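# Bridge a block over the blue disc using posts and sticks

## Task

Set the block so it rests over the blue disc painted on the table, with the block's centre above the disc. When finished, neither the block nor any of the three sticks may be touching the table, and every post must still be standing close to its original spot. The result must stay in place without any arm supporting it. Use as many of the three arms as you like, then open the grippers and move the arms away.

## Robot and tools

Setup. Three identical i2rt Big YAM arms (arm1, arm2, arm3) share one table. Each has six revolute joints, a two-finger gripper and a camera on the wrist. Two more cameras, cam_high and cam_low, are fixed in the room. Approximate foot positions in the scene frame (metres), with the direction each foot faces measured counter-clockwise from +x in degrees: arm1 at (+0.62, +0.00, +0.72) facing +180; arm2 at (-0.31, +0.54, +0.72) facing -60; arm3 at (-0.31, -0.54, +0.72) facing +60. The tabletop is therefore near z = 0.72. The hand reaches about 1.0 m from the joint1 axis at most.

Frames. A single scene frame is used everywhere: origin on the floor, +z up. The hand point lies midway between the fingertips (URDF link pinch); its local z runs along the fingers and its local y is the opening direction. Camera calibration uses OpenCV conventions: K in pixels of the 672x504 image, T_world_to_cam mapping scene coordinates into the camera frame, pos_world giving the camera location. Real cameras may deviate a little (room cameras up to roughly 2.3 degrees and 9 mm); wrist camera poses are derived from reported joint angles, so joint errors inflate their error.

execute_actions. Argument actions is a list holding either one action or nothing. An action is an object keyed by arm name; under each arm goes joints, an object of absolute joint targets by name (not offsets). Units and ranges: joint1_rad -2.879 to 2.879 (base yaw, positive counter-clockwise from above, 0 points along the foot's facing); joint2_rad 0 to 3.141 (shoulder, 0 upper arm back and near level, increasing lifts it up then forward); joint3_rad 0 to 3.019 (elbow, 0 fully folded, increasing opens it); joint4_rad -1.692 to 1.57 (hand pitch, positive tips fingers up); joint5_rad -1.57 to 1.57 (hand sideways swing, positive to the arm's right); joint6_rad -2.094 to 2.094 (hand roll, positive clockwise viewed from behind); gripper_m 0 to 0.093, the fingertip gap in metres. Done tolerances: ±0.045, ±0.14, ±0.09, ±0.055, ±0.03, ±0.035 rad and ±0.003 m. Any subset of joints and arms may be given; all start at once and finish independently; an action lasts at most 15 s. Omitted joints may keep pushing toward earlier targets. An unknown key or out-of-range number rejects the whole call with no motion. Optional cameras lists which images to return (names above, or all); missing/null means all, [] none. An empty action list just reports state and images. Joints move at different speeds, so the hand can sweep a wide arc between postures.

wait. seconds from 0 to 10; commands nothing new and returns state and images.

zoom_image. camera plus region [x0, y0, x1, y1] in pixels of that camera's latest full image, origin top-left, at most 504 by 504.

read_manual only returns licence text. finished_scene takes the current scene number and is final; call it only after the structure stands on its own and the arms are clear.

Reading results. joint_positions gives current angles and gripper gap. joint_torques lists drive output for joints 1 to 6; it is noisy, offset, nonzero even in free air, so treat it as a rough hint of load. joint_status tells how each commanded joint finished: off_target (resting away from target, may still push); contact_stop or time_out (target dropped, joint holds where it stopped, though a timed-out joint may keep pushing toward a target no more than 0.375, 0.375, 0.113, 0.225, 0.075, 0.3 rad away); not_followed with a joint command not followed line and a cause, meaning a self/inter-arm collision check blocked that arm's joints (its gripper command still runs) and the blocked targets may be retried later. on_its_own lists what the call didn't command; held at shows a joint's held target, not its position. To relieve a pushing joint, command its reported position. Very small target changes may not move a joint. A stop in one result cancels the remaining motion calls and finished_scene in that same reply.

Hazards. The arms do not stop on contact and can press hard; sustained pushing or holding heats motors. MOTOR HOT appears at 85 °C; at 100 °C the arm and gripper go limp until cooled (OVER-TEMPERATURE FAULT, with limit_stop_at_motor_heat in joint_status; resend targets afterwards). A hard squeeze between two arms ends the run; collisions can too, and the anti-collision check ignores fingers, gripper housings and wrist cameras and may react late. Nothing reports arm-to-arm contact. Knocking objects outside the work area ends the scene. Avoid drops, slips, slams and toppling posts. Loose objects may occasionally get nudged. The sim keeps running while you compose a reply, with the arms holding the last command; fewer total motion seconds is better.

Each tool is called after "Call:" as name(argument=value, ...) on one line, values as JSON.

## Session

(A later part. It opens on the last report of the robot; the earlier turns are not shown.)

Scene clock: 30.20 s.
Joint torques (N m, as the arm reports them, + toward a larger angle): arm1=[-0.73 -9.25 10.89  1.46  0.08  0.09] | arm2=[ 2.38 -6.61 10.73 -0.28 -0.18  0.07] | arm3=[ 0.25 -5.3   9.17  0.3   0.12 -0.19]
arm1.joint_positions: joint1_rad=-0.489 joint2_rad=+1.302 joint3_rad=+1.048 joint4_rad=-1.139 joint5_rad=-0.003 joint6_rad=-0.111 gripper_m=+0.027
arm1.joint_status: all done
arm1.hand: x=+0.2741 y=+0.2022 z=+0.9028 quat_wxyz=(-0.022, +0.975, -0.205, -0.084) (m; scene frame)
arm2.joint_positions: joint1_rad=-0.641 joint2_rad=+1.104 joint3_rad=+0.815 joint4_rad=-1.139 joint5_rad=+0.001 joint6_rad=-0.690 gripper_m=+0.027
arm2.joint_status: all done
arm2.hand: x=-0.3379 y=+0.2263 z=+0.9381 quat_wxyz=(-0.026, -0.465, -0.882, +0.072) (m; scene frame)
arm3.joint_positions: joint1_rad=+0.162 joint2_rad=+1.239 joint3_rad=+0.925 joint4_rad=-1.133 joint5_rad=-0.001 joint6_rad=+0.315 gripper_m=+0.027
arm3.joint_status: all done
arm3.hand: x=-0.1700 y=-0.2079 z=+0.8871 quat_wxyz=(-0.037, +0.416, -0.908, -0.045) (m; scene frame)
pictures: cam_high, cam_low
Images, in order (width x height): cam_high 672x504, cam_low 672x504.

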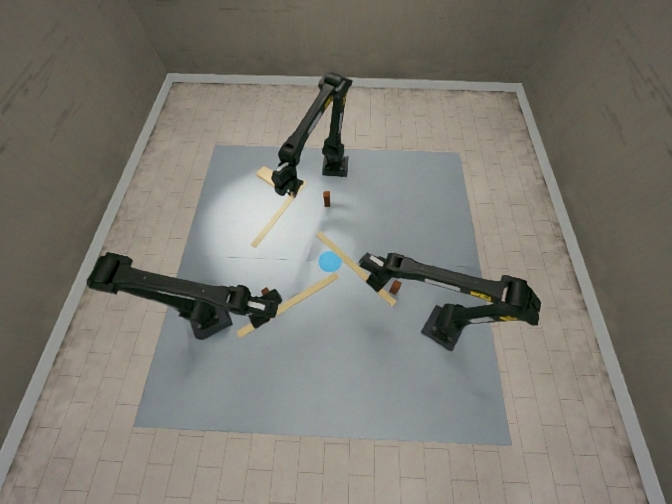

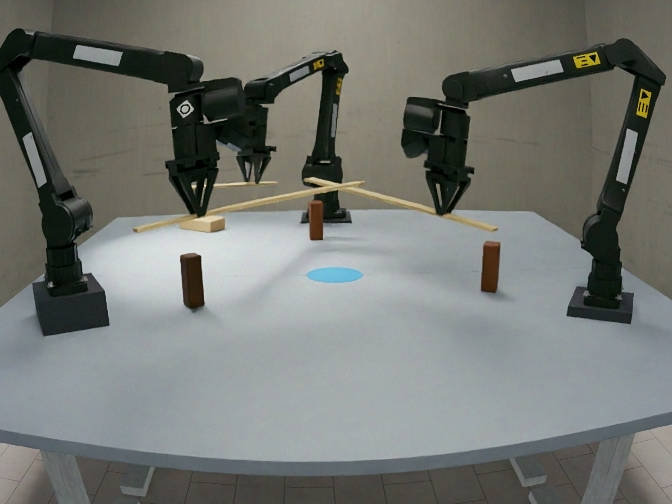

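Call:
execute_actions(actions=[{"arm3": {"joints": {"joint1_rad": -0.026, "joint2_rad": 1.283, "joint3_rad": 0.89, "joint4_rad": -0.962, "joint6_rad": -0.085}}, "arm2": {"joints": {"joint1_rad": -0.114, "joint6_rad": -0.075}}}], cameras=["cam_high", "cam_low", "arm3_cam_wrist", "arm2_cam_wrist"])

Scene clock: 33.47 s.
Joint torques (N m, as the arm reports them, + toward a larger angle): arm1=[-0.7  -9.14 10.9   1.46  0.08  0.1 ] | arm2=[ 2.05 -6.83 10.58 -0.11 -0.03  0.03] | arm3=[ 0.28 -6.76  7.66  1.33  0.03 -0.16]
arm1.joint_positions: joint1_rad=-0.489 joint2_rad=+1.302 joint3_rad=+1.048 joint4_rad=-1.139 joint5_rad=-0.003 joint6_rad=-0.110 gripper_m=+0.027
arm1.joint_status: not commanded
arm1.hand: x=+0.2741 y=+0.2022 z=+0.9028 quat_wxyz=(-0.022, +0.975, -0.206, -0.084) (m; scene frame)
arm2.joint_positions: joint1_rad=-0.115 joint2_rad=+1.104 joint3_rad=+0.815 joint4_rad=-1.139 joint5_rad=+0.001 joint6_rad=-0.085 gripper_m=+0.027
arm2.joint_status: all done
arm2.hand: x=-0.1773 y=+0.2540 z=+0.9368 quat_wxyz=(-0.058, -0.500, -0.863, +0.047) (m; scene frame)
arm3.joint_positions: joint1_rad=-0.035 joint2_rad=+1.282 joint3_rad=+0.884 joint4_rad=-0.979 joint5_rad=+0.000 joint6_rad=-0.069 gripper_m=+0.027
arm3.joint_status: all done
arm3.hand: x=-0.0963 y=-0.2230 z=+0.8608 quat_wxyz=(-0.079, +0.498, -0.863, -0.045) (m; scene frame)
pictures: arm2_cam_wrist, arm3_cam_wrist, cam_high, cam_low
camera_calibration (this result's frames):
arm2_cam_wrist: T_world_to_cam=[[-0.869333, -0.493644, 0.0239783, -0.0498032], [-0.430424, 0.780058, 0.454141, -0.693302], [-0.242889, 0.384479, -0.890607, 0.816498], [0, 0, 0, 1]] pos_world=[-0.143391, 0.202305, 1.04323]
arm3_cam_wrist: T_world_to_cam=[[0.856249, -0.516554, 0.00311249, -0.0308222], [-0.470996, -0.778228, 0.415361, -0.57361], [-0.212134, -0.357118, -0.909651, 0.807967], [0, 0, 0, 1]] pos_world=[-0.0723788, -0.17378, 0.973319]
Images, in order (width x height): arm2_cam_wrist 672x504, arm3_cam_wrist 672x504, cam_high 672x504, cam_low 672x504.

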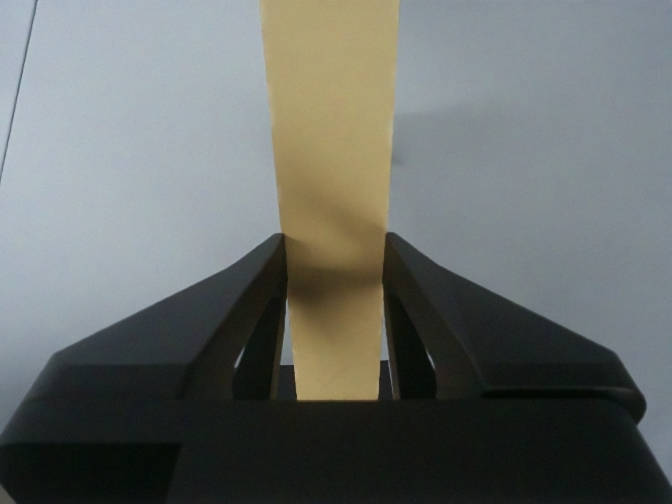

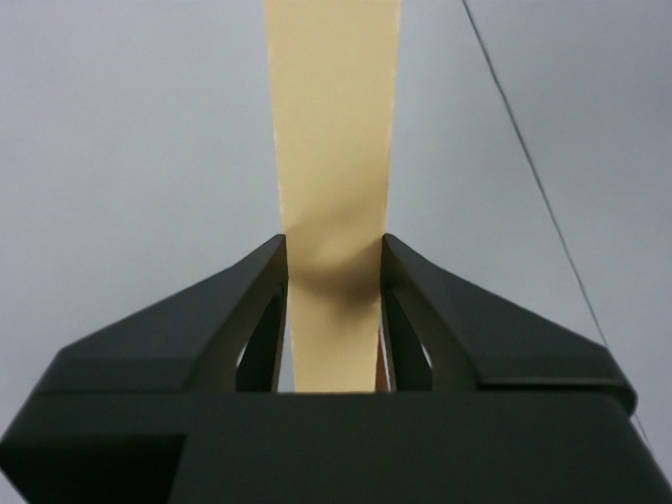

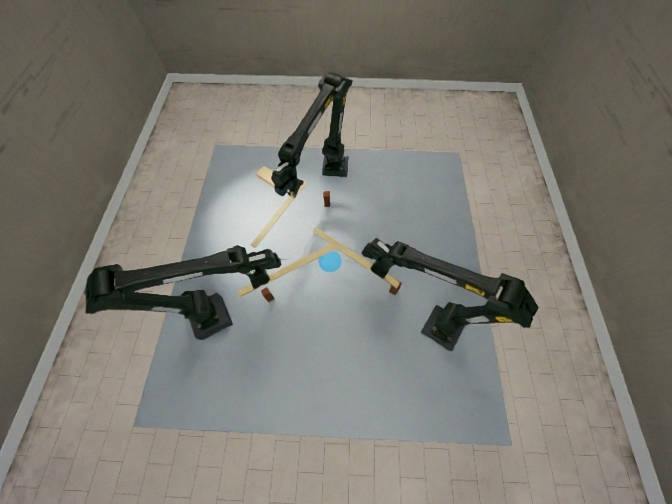

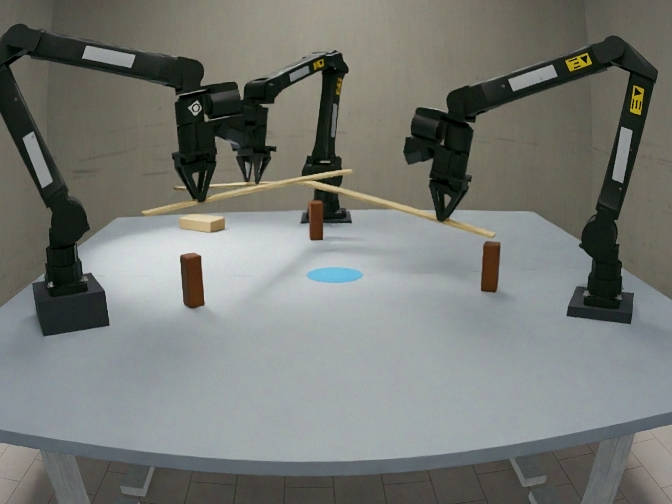

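Call:
zoom_image(camera="arm3_cam_wrist", region=[230, 260, 440, 400])

Call:
zoom_image(camera="cam_low", region=[420, 190, 540, 300])

Call:
zoom_image(camera="cam_high", region=[350, 230, 430, 310])

Region (230, 260, 440, 400) of arm3_cam_wrist's 672x504 image, scaled by 2.400, with more detail than that image has.

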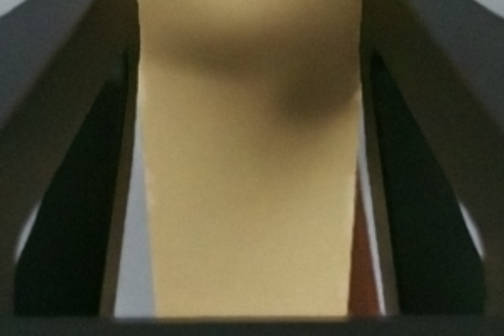

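Region (420, 190, 540, 300) of cam_low's 672x504 image, scaled by 4.200, with more detail than that image has; it fills the top 462 rows of this view, and the rest is white.

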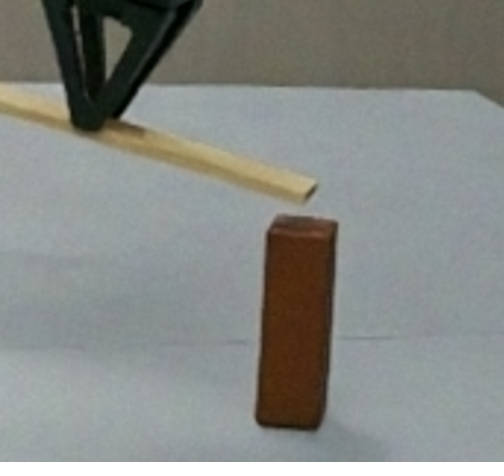

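Region (350, 230, 430, 310) of cam_high's 672x504 image, scaled by 6.300, with more detail than that image has.

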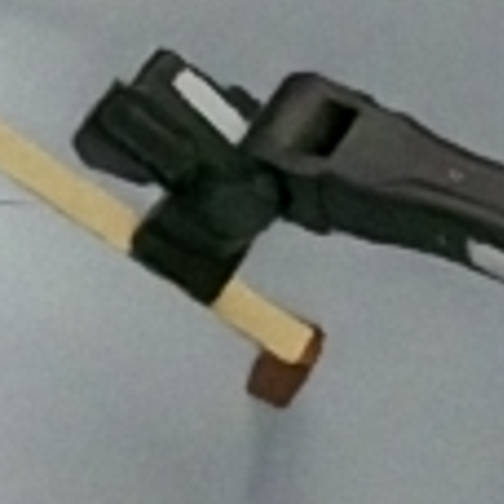

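Call:
zoom_image(camera="cam_high", region=[290, 210, 410, 310])

Call:
zoom_image(camera="cam_low", region=[280, 160, 400, 290])

Region (290, 210, 410, 310) of cam_high's 672x504 image, scaled by 4.200, with more detail than that image has.

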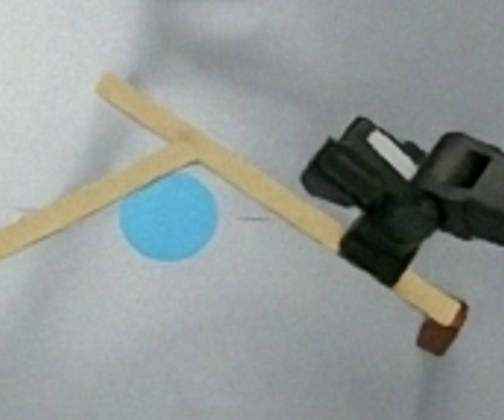

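Region (280, 160, 400, 290) of cam_low's 672x504 image, scaled by 3.877, with more detail than that image has; it fills the left 465 columns of this view, and the rest is white.

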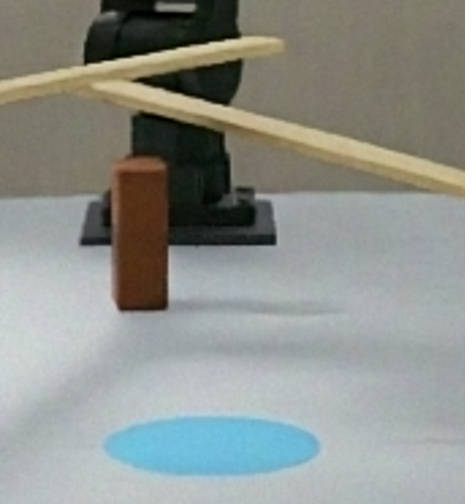

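Call:
zoom_image(camera="cam_low", region=[130, 170, 270, 315])

Call:
zoom_image(camera="cam_high", region=[230, 230, 350, 320])

Region (130, 170, 270, 315) of cam_low's 672x504 image, scaled by 3.476, with more detail than that image has; it fills the left 487 columns of this view, and the rest is white.

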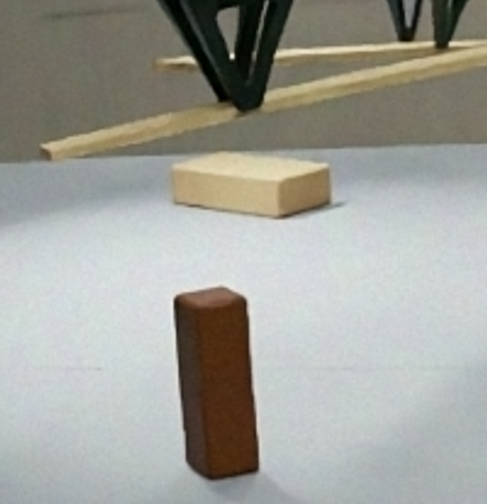

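Region (230, 230, 350, 320) of cam_high's 672x504 image, scaled by 4.200, with more detail than that image has; it fills the top 378 rows of this view, and the rest is white.

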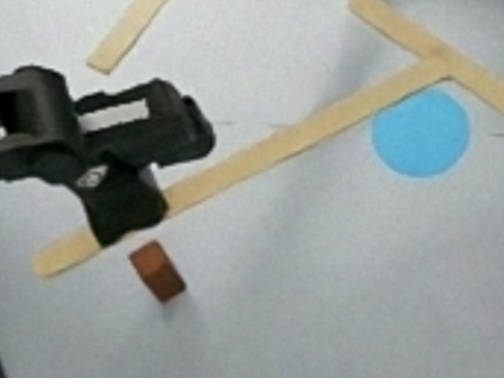

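Call:
execute_actions(actions=[{"arm3": {"joints": {"joint1_rad": -0.040, "joint6_rad": -0.117}}, "arm2": {"joints": {"joint1_rad": -0.106, "joint2_rad": 1.325, "joint3_rad": 0.90, "joint4_rad": -0.853}}}], cameras=["cam_high", "cam_low", "arm3_cam_wrist", "arm2_cam_wrist"])

Scene clock: 43.43 s.
Joint torques (N m, as the arm reports them, + toward a larger angle): arm1=[-0.75 -9.18 10.93  1.47  0.08  0.1 ] | arm2=[  3.05 -11.15  12.48   1.18  -0.07   0.07] | arm3=[-1.   -6.82  7.68  1.36  0.03 -0.18]
arm1.joint_positions: joint1_rad=-0.489 joint2_rad=+1.302 joint3_rad=+1.048 joint4_rad=-1.139 joint5_rad=-0.003 joint6_rad=-0.110 gripper_m=+0.027
arm1.joint_status: not commanded
arm1.hand: x=+0.2741 y=+0.2022 z=+0.9028 quat_wxyz=(-0.022, +0.975, -0.206, -0.084) (m; scene frame)
arm2.joint_positions: joint1_rad=-0.114 joint2_rad=+1.335 joint3_rad=+0.858 joint4_rad=-0.870 joint5_rad=+0.001 joint6_rad=-0.084 gripper_m=+0.027
arm2.joint_status: all done
arm2.hand: x=-0.1434 y=+0.1812 z=+0.8893 quat_wxyz=(-0.091, -0.497, -0.860, +0.070) (m; scene frame)
arm3.joint_positions: joint1_rad=-0.035 joint2_rad=+1.282 joint3_rad=+0.884 joint4_rad=-0.979 joint5_rad=+0.000 joint6_rad=-0.102 gripper_m=+0.027
arm3.joint_status: all done
arm3.hand: x=-0.0963 y=-0.2230 z=+0.8608 quat_wxyz=(-0.080, +0.511, -0.854, -0.044) (m; scene frame)
pictures: arm2_cam_wrist, arm3_cam_wrist, cam_high, cam_low
camera_calibration (this result's frames):
arm2_cam_wrist: T_world_to_cam=[[-0.869678, -0.492694, 0.0302195, -0.0609204], [-0.445556, 0.809874, 0.381554, -0.543415], [-0.212464, 0.318365, -0.923852, 0.856352], [0, 0, 0, 1]] pos_world=[-0.113159, 0.137451, 1.00033]
arm3_cam_wrist: T_world_to_cam=[[0.872248, -0.48898, 0.00902344, -0.0282222], [-0.44809, -0.791644, 0.41535, -0.574386], [-0.195954, -0.366332, -0.909617, 0.807441], [0, 0, 0, 1]] pos_world=[-0.0745382, -0.172718, 0.973288]
Images, in order (width x height): arm2_cam_wrist 672x504, arm3_cam_wrist 672x504, cam_high 672x504, cam_low 672x504.

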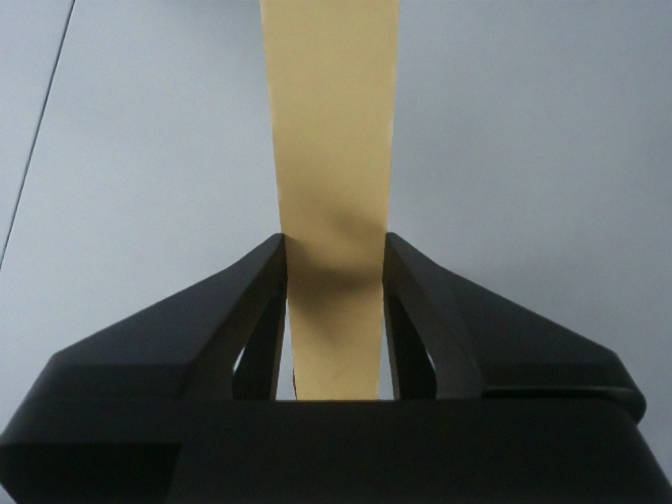

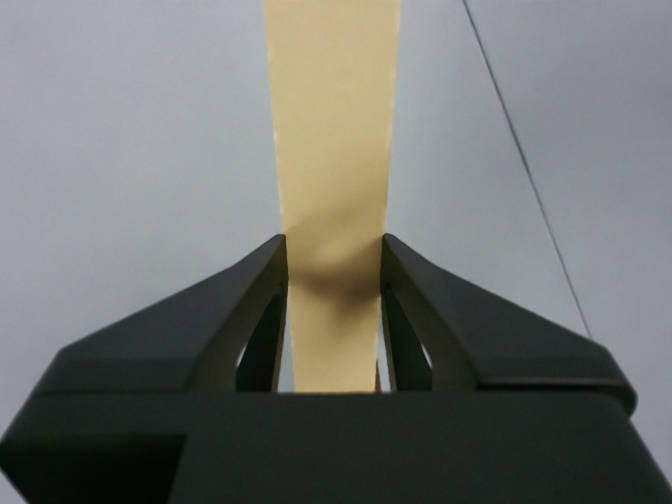

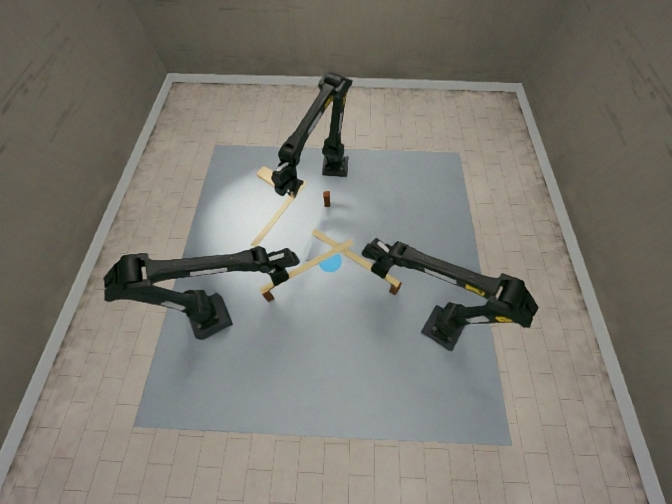

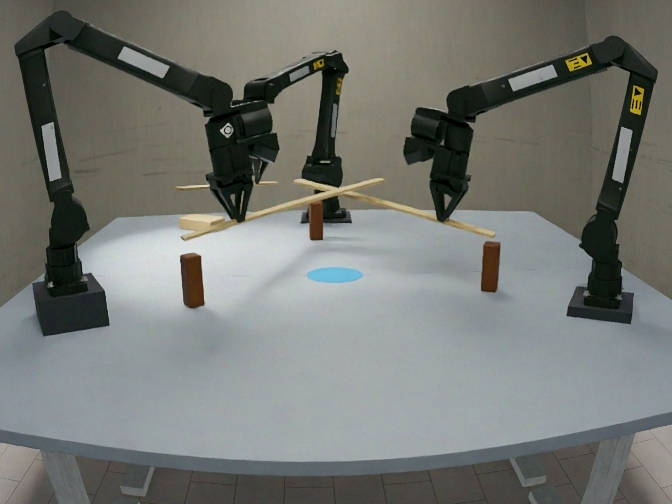

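Call:
zoom_image(camera="arm2_cam_wrist", region=[230, 270, 440, 410])

Call:
zoom_image(camera="cam_low", region=[150, 200, 270, 315])

Call:
zoom_image(camera="cam_high", region=[250, 220, 410, 310])

Call:
zoom_image(camera="cam_low", region=[280, 165, 400, 245])

Region (230, 270, 440, 410) of arm2_cam_wrist's 672x504 image, scaled by 2.400, with more detail than that image has.

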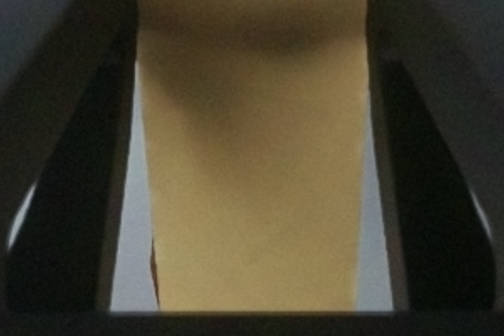

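Region (150, 200, 270, 315) of cam_low's 672x504 image, scaled by 4.200, with more detail than that image has; it fills the top 483 rows of this view, and the rest is white.

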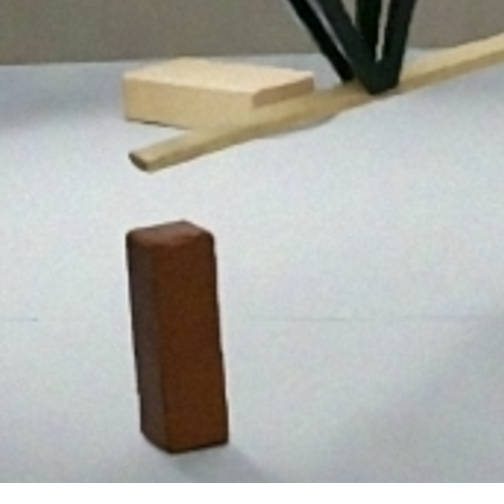

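Region (250, 220, 410, 310) of cam_high's 672x504 image, scaled by 3.150, with more detail than that image has; it fills the top 284 rows of this view, and the rest is white.

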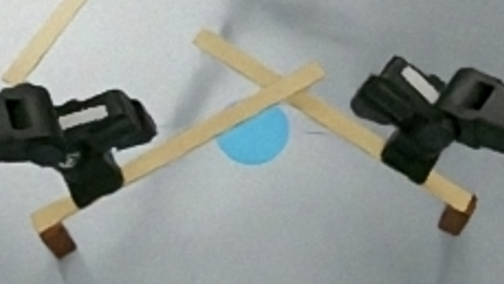

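Region (280, 165, 400, 245) of cam_low's 672x504 image, scaled by 4.200, with more detail than that image has.

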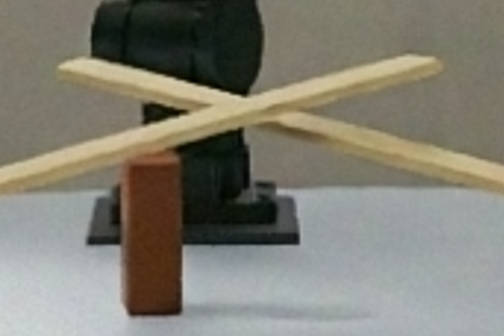

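Call:
execute_actions(actions=[{"arm3": {"joints": {"joint1_rad": -0.058}}, "arm2": {"joints": {"joint1_rad": -0.095, "joint2_rad": 1.345, "joint3_rad": 0.835, "joint4_rad": -0.763}}}], cameras=["cam_high", "cam_low", "arm3_cam_wrist", "arm2_cam_wrist"])

Scene clock: 52.67 s.
Joint torques (N m, as the arm reports them, + toward a larger angle): arm1=[-0.71 -9.25 10.94  1.47  0.08  0.1 ] | arm2=[  2.26 -10.25   8.95   1.35  -0.02   0.02] | arm3=[-0.89 -6.81  7.7   1.34  0.04 -0.17]
arm1.joint_positions: joint1_rad=-0.489 joint2_rad=+1.302 joint3_rad=+1.048 joint4_rad=-1.139 joint5_rad=-0.003 joint6_rad=-0.110 gripper_m=+0.027
arm1.joint_status: not commanded
arm1.hand: x=+0.2741 y=+0.2022 z=+0.9028 quat_wxyz=(-0.022, +0.975, -0.206, -0.084) (m; scene frame)
arm2.joint_positions: joint1_rad=-0.101 joint2_rad=+1.338 joint3_rad=+0.833 joint4_rad=-0.781 joint5_rad=+0.001 joint6_rad=-0.084 gripper_m=+0.027
arm2.joint_status: all done
arm2.hand: x=-0.1343 y=+0.1740 z=+0.8835 quat_wxyz=(-0.116, -0.490, -0.860, +0.086) (m; scene frame)
arm3.joint_positions: joint1_rad=-0.052 joint2_rad=+1.282 joint3_rad=+0.884 joint4_rad=-0.979 joint5_rad=+0.000 joint6_rad=-0.102 gripper_m=+0.027
arm3.joint_status: all done
arm3.hand: x=-0.0909 y=-0.2266 z=+0.8607 quat_wxyz=(-0.080, +0.504, -0.859, -0.043) (m; scene frame)
pictures: arm2_cam_wrist, arm3_cam_wrist, cam_high, cam_low
camera_calibration (this result's frames):
arm2_cam_wrist: T_world_to_cam=[[-0.863771, -0.502669, 0.0349693, -0.058063], [-0.465722, 0.822921, 0.32543, -0.486699], [-0.192361, 0.264811, -0.944919, 0.885794], [0, 0, 0, 1]] pos_world=[-0.106427, 0.13676, 0.997421]
arm3_cam_wrist: T_world_to_cam=[[0.863915, -0.503552, 0.00926664, -0.0389601], [-0.461359, -0.783881, 0.415546, -0.574486], [-0.201985, -0.363272, -0.909525, 0.807139], [0, 0, 0, 1]] pos_world=[-0.0683567, -0.176737, 0.973199]
Images, in order (width x height): arm2_cam_wrist 672x504, arm3_cam_wrist 672x504, cam_high 672x504, cam_low 672x504.

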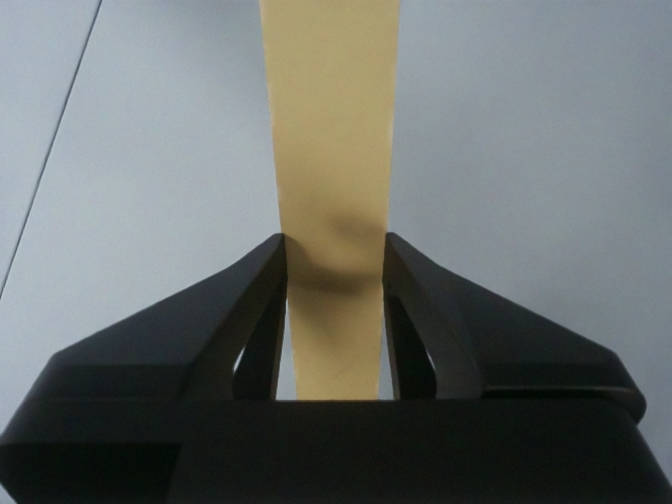

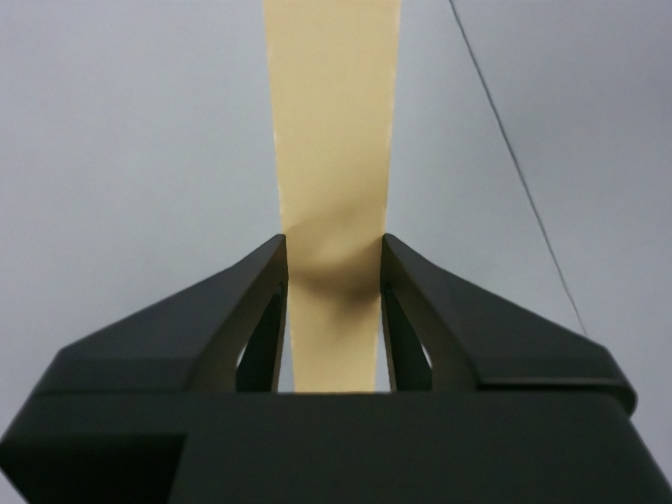

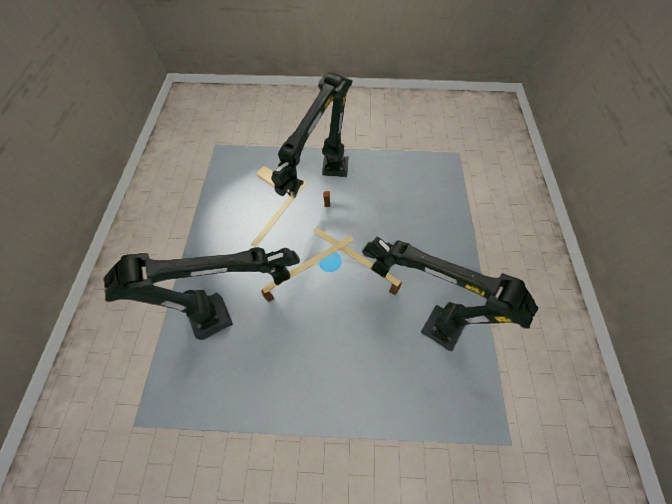

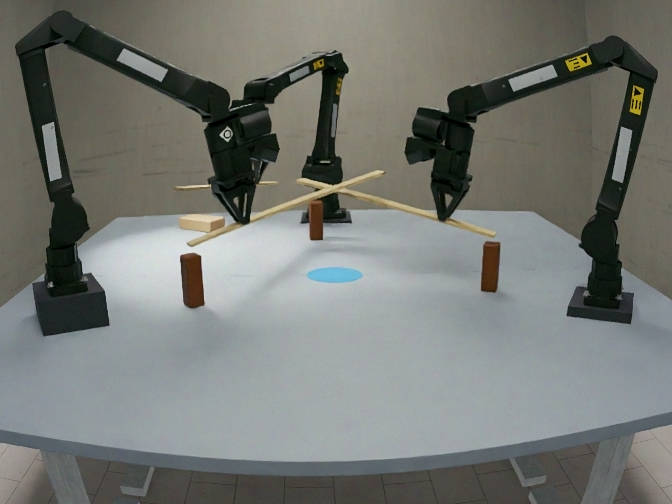

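Call:
zoom_image(camera="cam_low", region=[150, 200, 270, 315])

Call:
zoom_image(camera="cam_high", region=[250, 220, 410, 310])

Call:
zoom_image(camera="cam_low", region=[280, 160, 400, 240])

Call:
zoom_image(camera="cam_low", region=[420, 190, 540, 300])

Region (150, 200, 270, 315) of cam_low's 672x504 image, scaled by 4.200, with more detail than that image has; it fills the top 483 rows of this view, and the rest is white.

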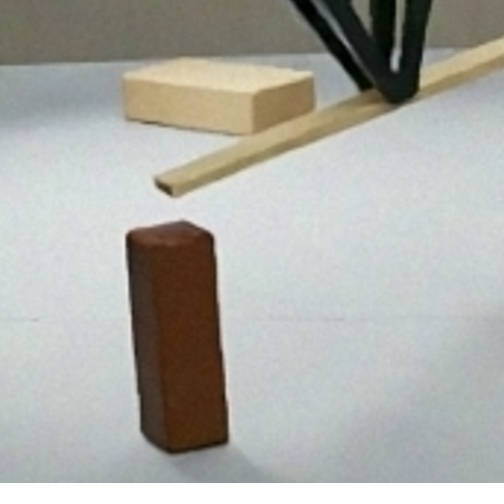

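Region (250, 220, 410, 310) of cam_high's 672x504 image, scaled by 3.150, with more detail than that image has; it fills the top 284 rows of this view, and the rest is white.

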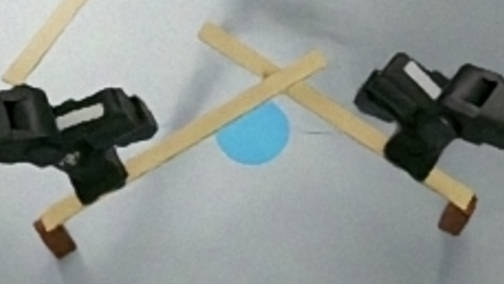

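Region (280, 160, 400, 240) of cam_low's 672x504 image, scaled by 4.200, with more detail than that image has.

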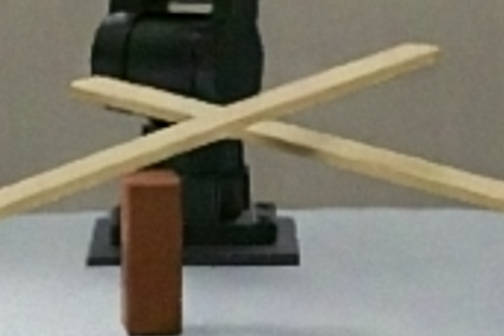

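Region (420, 190, 540, 300) of cam_low's 672x504 image, scaled by 4.200, with more detail than that image has; it fills the top 462 rows of this view, and the rest is white.

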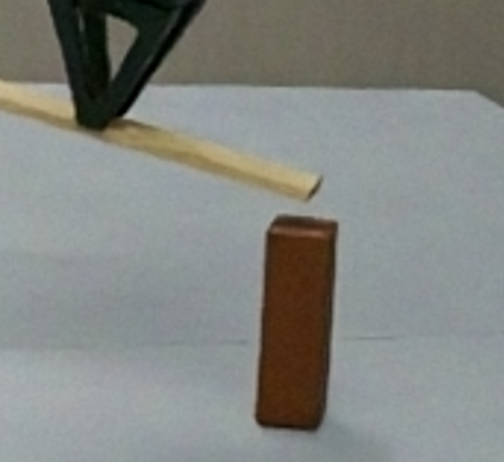

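Call:
execute_actions(actions=[{"arm2": {"joints": {"joint2_rad": 1.376, "joint3_rad": 0.803, "joint4_rad": -0.729, "joint6_rad": -0.059}}}], cameras=["cam_high", "cam_low", "arm2_cam_wrist"])

Scene clock: 55.83 s.
Joint torques (N m, as the arm reports them, + toward a larger angle): arm1=[-0.66 -9.18 10.94  1.48  0.08  0.09] | arm2=[  2.66 -10.47   8.46   1.24  -0.05   0.06] | arm3=[-0.97 -6.44  7.67  1.35  0.03 -0.17]
arm1.joint_positions: joint1_rad=-0.489 joint2_rad=+1.302 joint3_rad=+1.048 joint4_rad=-1.139 joint5_rad=-0.003 joint6_rad=-0.110 gripper_m=+0.027
arm1.joint_status: not commanded
arm1.hand: x=+0.2741 y=+0.2022 z=+0.9028 quat_wxyz=(-0.022, +0.975, -0.206, -0.084) (m; scene frame)
arm2.joint_positions: joint1_rad=-0.101 joint2_rad=+1.373 joint3_rad=+0.800 joint4_rad=-0.746 joint5_rad=+0.001 joint6_rad=-0.068 gripper_m=+0.027
arm2.joint_status: all done
arm2.hand: x=-0.1378 y=+0.1805 z=+0.8598 quat_wxyz=(-0.103, -0.498, -0.858, +0.076) (m; scene frame)
arm3.joint_positions: joint1_rad=-0.052 joint2_rad=+1.282 joint3_rad=+0.884 joint4_rad=-0.979 joint5_rad=+0.000 joint6_rad=-0.103 gripper_m=+0.027
arm3.joint_status: not commanded
arm3.hand: x=-0.0909 y=-0.2266 z=+0.8607 quat_wxyz=(-0.081, +0.504, -0.859, -0.043) (m; scene frame)
pictures: arm2_cam_wrist, cam_high, cam_low
camera_calibration (this result's frames):
arm2_cam_wrist: T_world_to_cam=[[-0.871082, -0.49031, 0.0285071, -0.0545776], [-0.449609, 0.819441, 0.355484, -0.508985], [-0.197657, 0.296839, -0.934247, 0.845372], [0, 0, 0, 1]] pos_world=[-0.109292, 0.139384, 0.972279]
Images, in order (width x height): arm2_cam_wrist 672x504, cam_high 672x504, cam_low 672x504.

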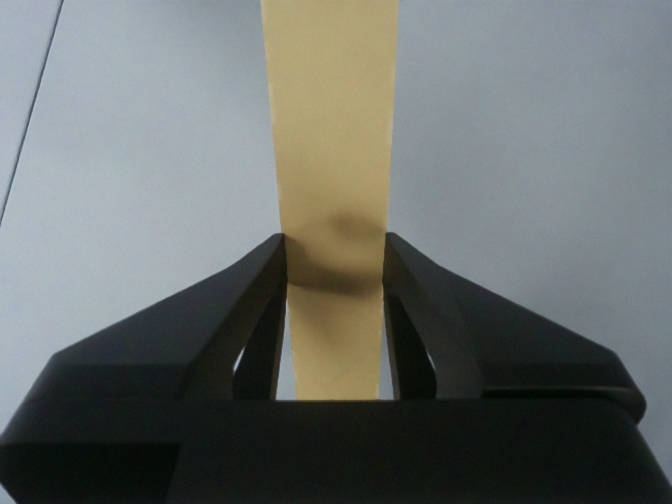

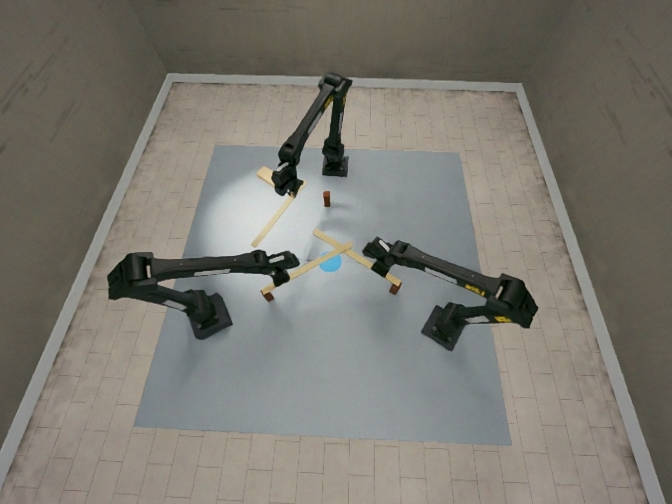

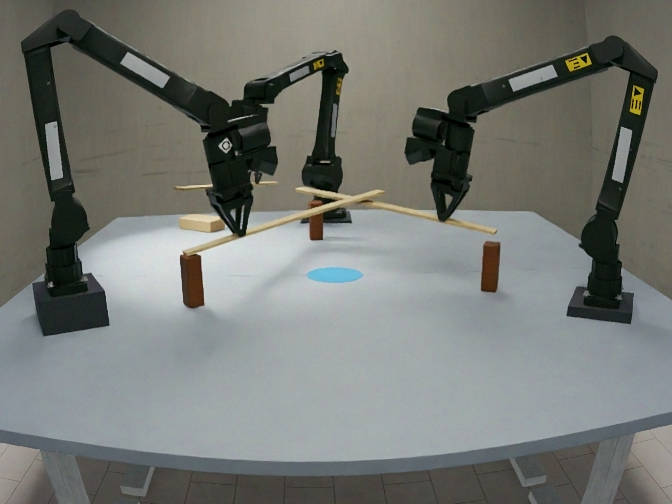

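Call:
zoom_image(camera="cam_low", region=[280, 160, 400, 240])

Call:
zoom_image(camera="cam_low", region=[420, 190, 540, 300])

Call:
zoom_image(camera="cam_low", region=[150, 200, 270, 315])

Call:
zoom_image(camera="cam_high", region=[250, 220, 410, 310])

Region (280, 160, 400, 240) of cam_low's 672x504 image, scaled by 4.200, with more detail than that image has.

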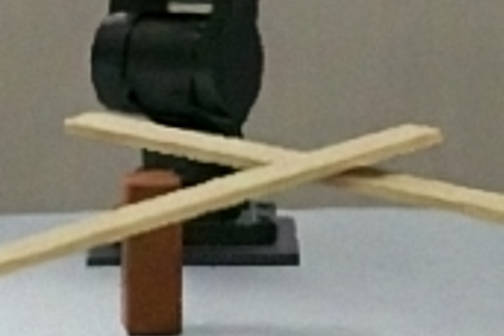

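Region (420, 190, 540, 300) of cam_low's 672x504 image, scaled by 4.200, with more detail than that image has; it fills the top 462 rows of this view, and the rest is white.

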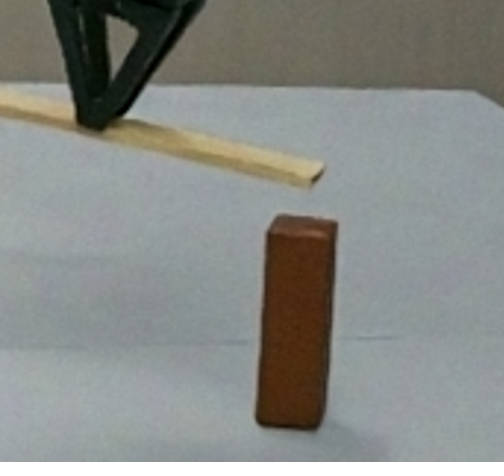

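Region (150, 200, 270, 315) of cam_low's 672x504 image, scaled by 4.200, with more detail than that image has; it fills the top 483 rows of this view, and the rest is white.

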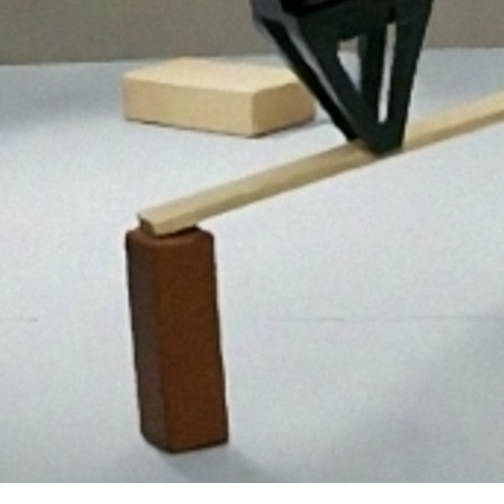

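Region (250, 220, 410, 310) of cam_high's 672x504 image, scaled by 3.150, with more detail than that image has; it fills the top 284 rows of this view, and the rest is white.

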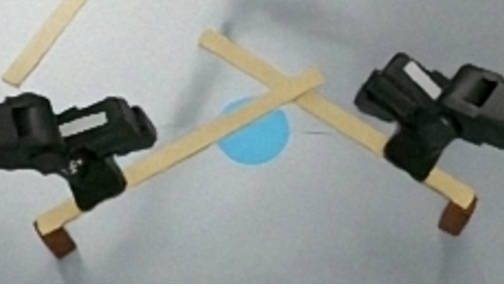

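Call:
execute_actions(actions=[{"arm2": {"joints": {"gripper_m": 0.05}}}], cameras=["cam_low", "arm2_cam_wrist"])

Scene clock: 57.97 s.
Joint torques (N m, as the arm reports them, + toward a larger angle): arm1=[-0.73 -9.17 10.91  1.45  0.09  0.1 ] | arm2=[  2.18 -10.07   8.54   1.06  -0.09   0.05] | arm3=[-0.91 -6.85  7.7   1.36  0.03 -0.15]
arm1.joint_positions: joint1_rad=-0.489 joint2_rad=+1.302 joint3_rad=+1.048 joint4_rad=-1.139 joint5_rad=-0.003 joint6_rad=-0.110 gripper_m=+0.027
arm1.joint_status: not commanded
arm1.hand: x=+0.2741 y=+0.2022 z=+0.9028 quat_wxyz=(-0.022, +0.975, -0.206, -0.084) (m; scene frame)
arm2.joint_positions: joint1_rad=-0.101 joint2_rad=+1.373 joint3_rad=+0.800 joint4_rad=-0.744 joint5_rad=+0.001 joint6_rad=-0.068 gripper_m=+0.050
arm2.joint_status: all done
arm2.hand: x=-0.1375 y=+0.1800 z=+0.8600 quat_wxyz=(-0.104, -0.498, -0.858, +0.077) (m; scene frame)
arm3.joint_positions: joint1_rad=-0.052 joint2_rad=+1.282 joint3_rad=+0.884 joint4_rad=-0.979 joint5_rad=+0.000 joint6_rad=-0.103 gripper_m=+0.027
arm3.joint_status: not commanded
arm3.hand: x=-0.0909 y=-0.2266 z=+0.8607 quat_wxyz=(-0.081, +0.504, -0.859, -0.043) (m; scene frame)
pictures: arm2_cam_wrist, cam_low
camera_calibration (this result's frames):
arm2_cam_wrist: T_world_to_cam=[[-0.871283, -0.48995, 0.0285536, -0.0547468], [-0.449709, 0.820313, 0.353339, -0.506854], [-0.196541, 0.295017, -0.93506, 0.846878], [0, 0, 0, 1]] pos_world=[-0.10919, 0.139112, 0.972535]
Images, in order (width x height): arm2_cam_wrist 672x504, cam_low 672x504.

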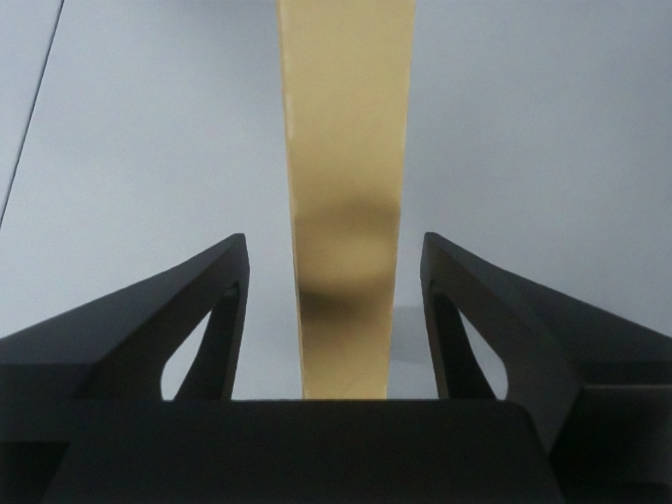

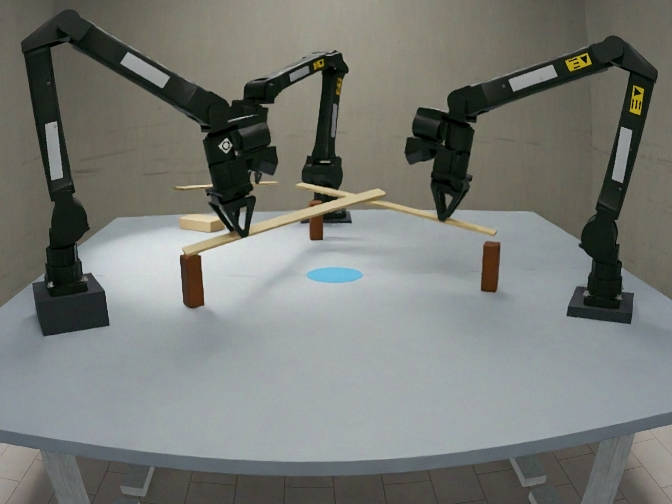

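Call:
zoom_image(camera="cam_low", region=[280, 160, 400, 240])

Call:
zoom_image(camera="cam_low", region=[150, 200, 270, 315])

Call:
zoom_image(camera="cam_low", region=[420, 190, 540, 300])

Region (280, 160, 400, 240) of cam_low's 672x504 image, scaled by 4.200, with more detail than that image has.

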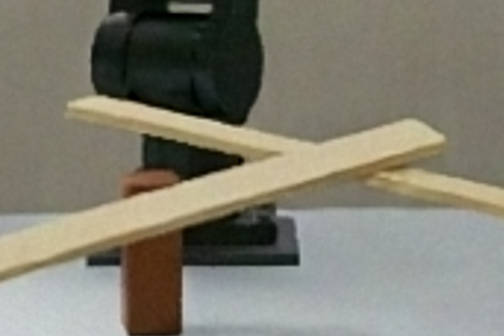

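Region (150, 200, 270, 315) of cam_low's 672x504 image, scaled by 4.200, with more detail than that image has; it fills the top 483 rows of this view, and the rest is white.

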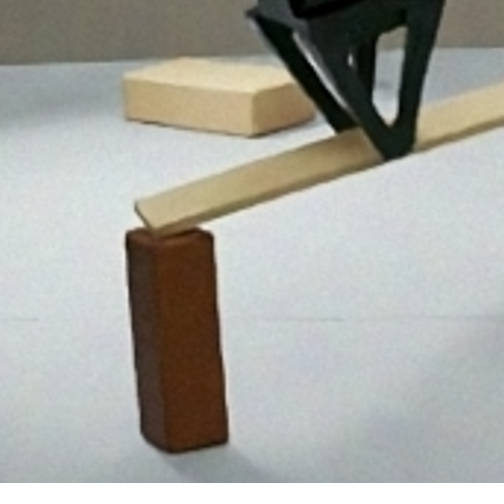

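Region (420, 190, 540, 300) of cam_low's 672x504 image, scaled by 4.200, with more detail than that image has; it fills the top 462 rows of this view, and the rest is white.

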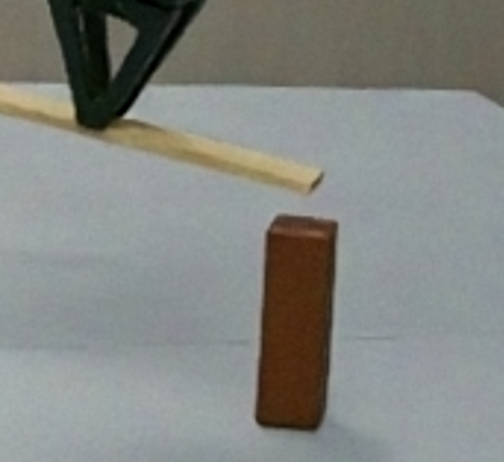

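Call:
zoom_image(camera="cam_low", region=[165, 150, 335, 250])

Region (165, 150, 335, 250) of cam_low's 672x504 image, scaled by 2.965, with more detail than that image has; it fills the top 296 rows of this view, and the rest is white.

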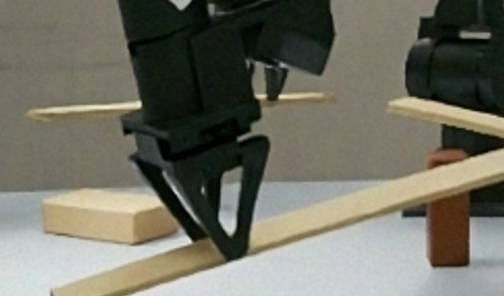

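Call:
execute_actions(actions=[{"arm2": {"joints": {"joint2_rad": 0.8, "joint3_rad": 0.9, "joint4_rad": -1.5}}, "arm3": {"joints": {"joint2_rad": 1.233}}, "arm1": {"joints": {"joint1_rad": -0.40, "joint2_rad": 1.243, "joint3_rad": 0.932, "joint4_rad": -0.95}}}], cameras=["cam_low", "cam_high"])

Scene clock: 65.53 s.
Joint torques (N m, as the arm reports them, + toward a larger angle): arm1=[ 0.35 -8.6  10.43  1.75  0.04  0.08] | arm2=[ 2.35 -2.4  12.64 -0.26 -0.06  0.02] | arm3=[-1.   -8.83  7.71  1.35  0.04 -0.18]
arm1.joint_positions: joint1_rad=-0.401 joint2_rad=+1.246 joint3_rad=+0.937 joint4_rad=-0.971 joint5_rad=-0.002 joint6_rad=-0.109 gripper_m=+0.027
arm1.joint_status: all done
arm1.hand: x=+0.2581 y=+0.1709 z=+0.8865 quat_wxyz=(-0.034, +0.976, -0.162, -0.139) (m; scene frame)
arm2.joint_positions: joint1_rad=-0.101 joint2_rad=+0.793 joint3_rad=+0.867 joint4_rad=-1.488 joint5_rad=+0.001 joint6_rad=-0.068 gripper_m=+0.050
arm2.joint_status: all done
arm2.hand: x=-0.2117 y=+0.3373 z=+1.0225 quat_wxyz=(-0.064, -0.501, -0.862, +0.049) (m; scene frame)
arm3.joint_positions: joint1_rad=-0.052 joint2_rad=+1.262 joint3_rad=+0.884 joint4_rad=-0.979 joint5_rad=+0.000 joint6_rad=-0.103 gripper_m=+0.027
arm3.joint_status: all done
arm3.hand: x=-0.0908 y=-0.2266 z=+0.8677 quat_wxyz=(-0.089, +0.504, -0.858, -0.047) (m; scene frame)
pictures: cam_high, cam_low
Images, in order (width x height): cam_high 672x504, cam_low 672x504.

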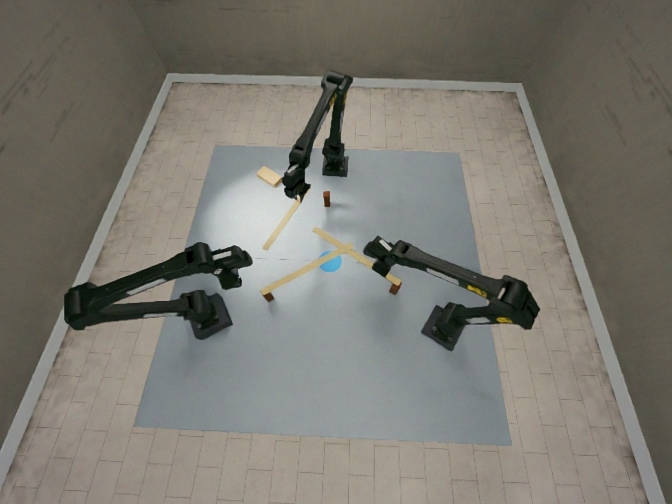

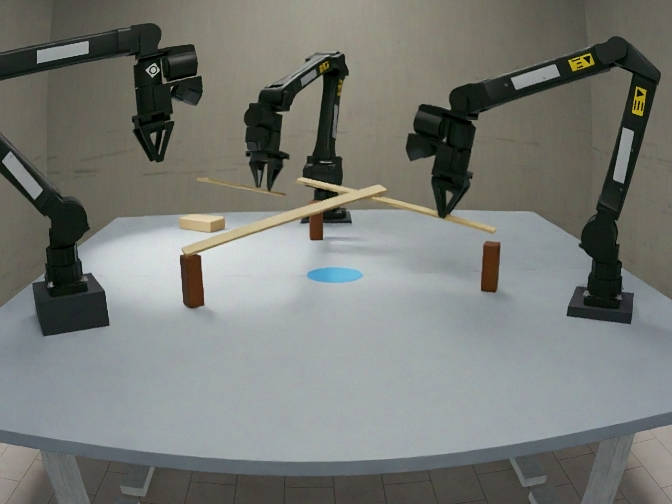

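Call:
zoom_image(camera="cam_high", region=[250, 180, 410, 310])

Call:
zoom_image(camera="cam_low", region=[170, 160, 400, 270])

Region (250, 180, 410, 310) of cam_high's 672x504 image, scaled by 3.150, with more detail than that image has; it fills the top 410 rows of this view, and the rest is white.

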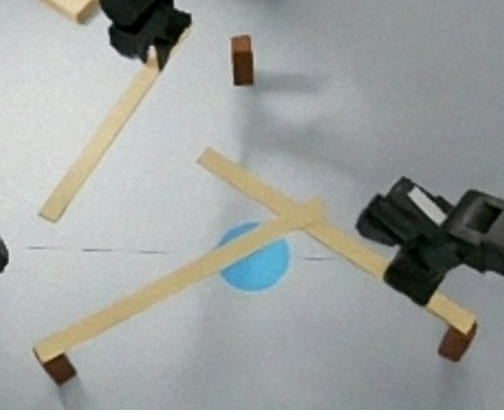

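Region (170, 160, 400, 270) of cam_low's 672x504 image, scaled by 2.191, with more detail than that image has; it fills the top 241 rows of this view, and the rest is white.

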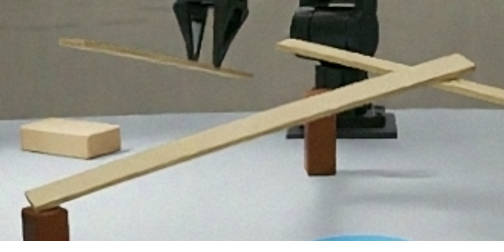

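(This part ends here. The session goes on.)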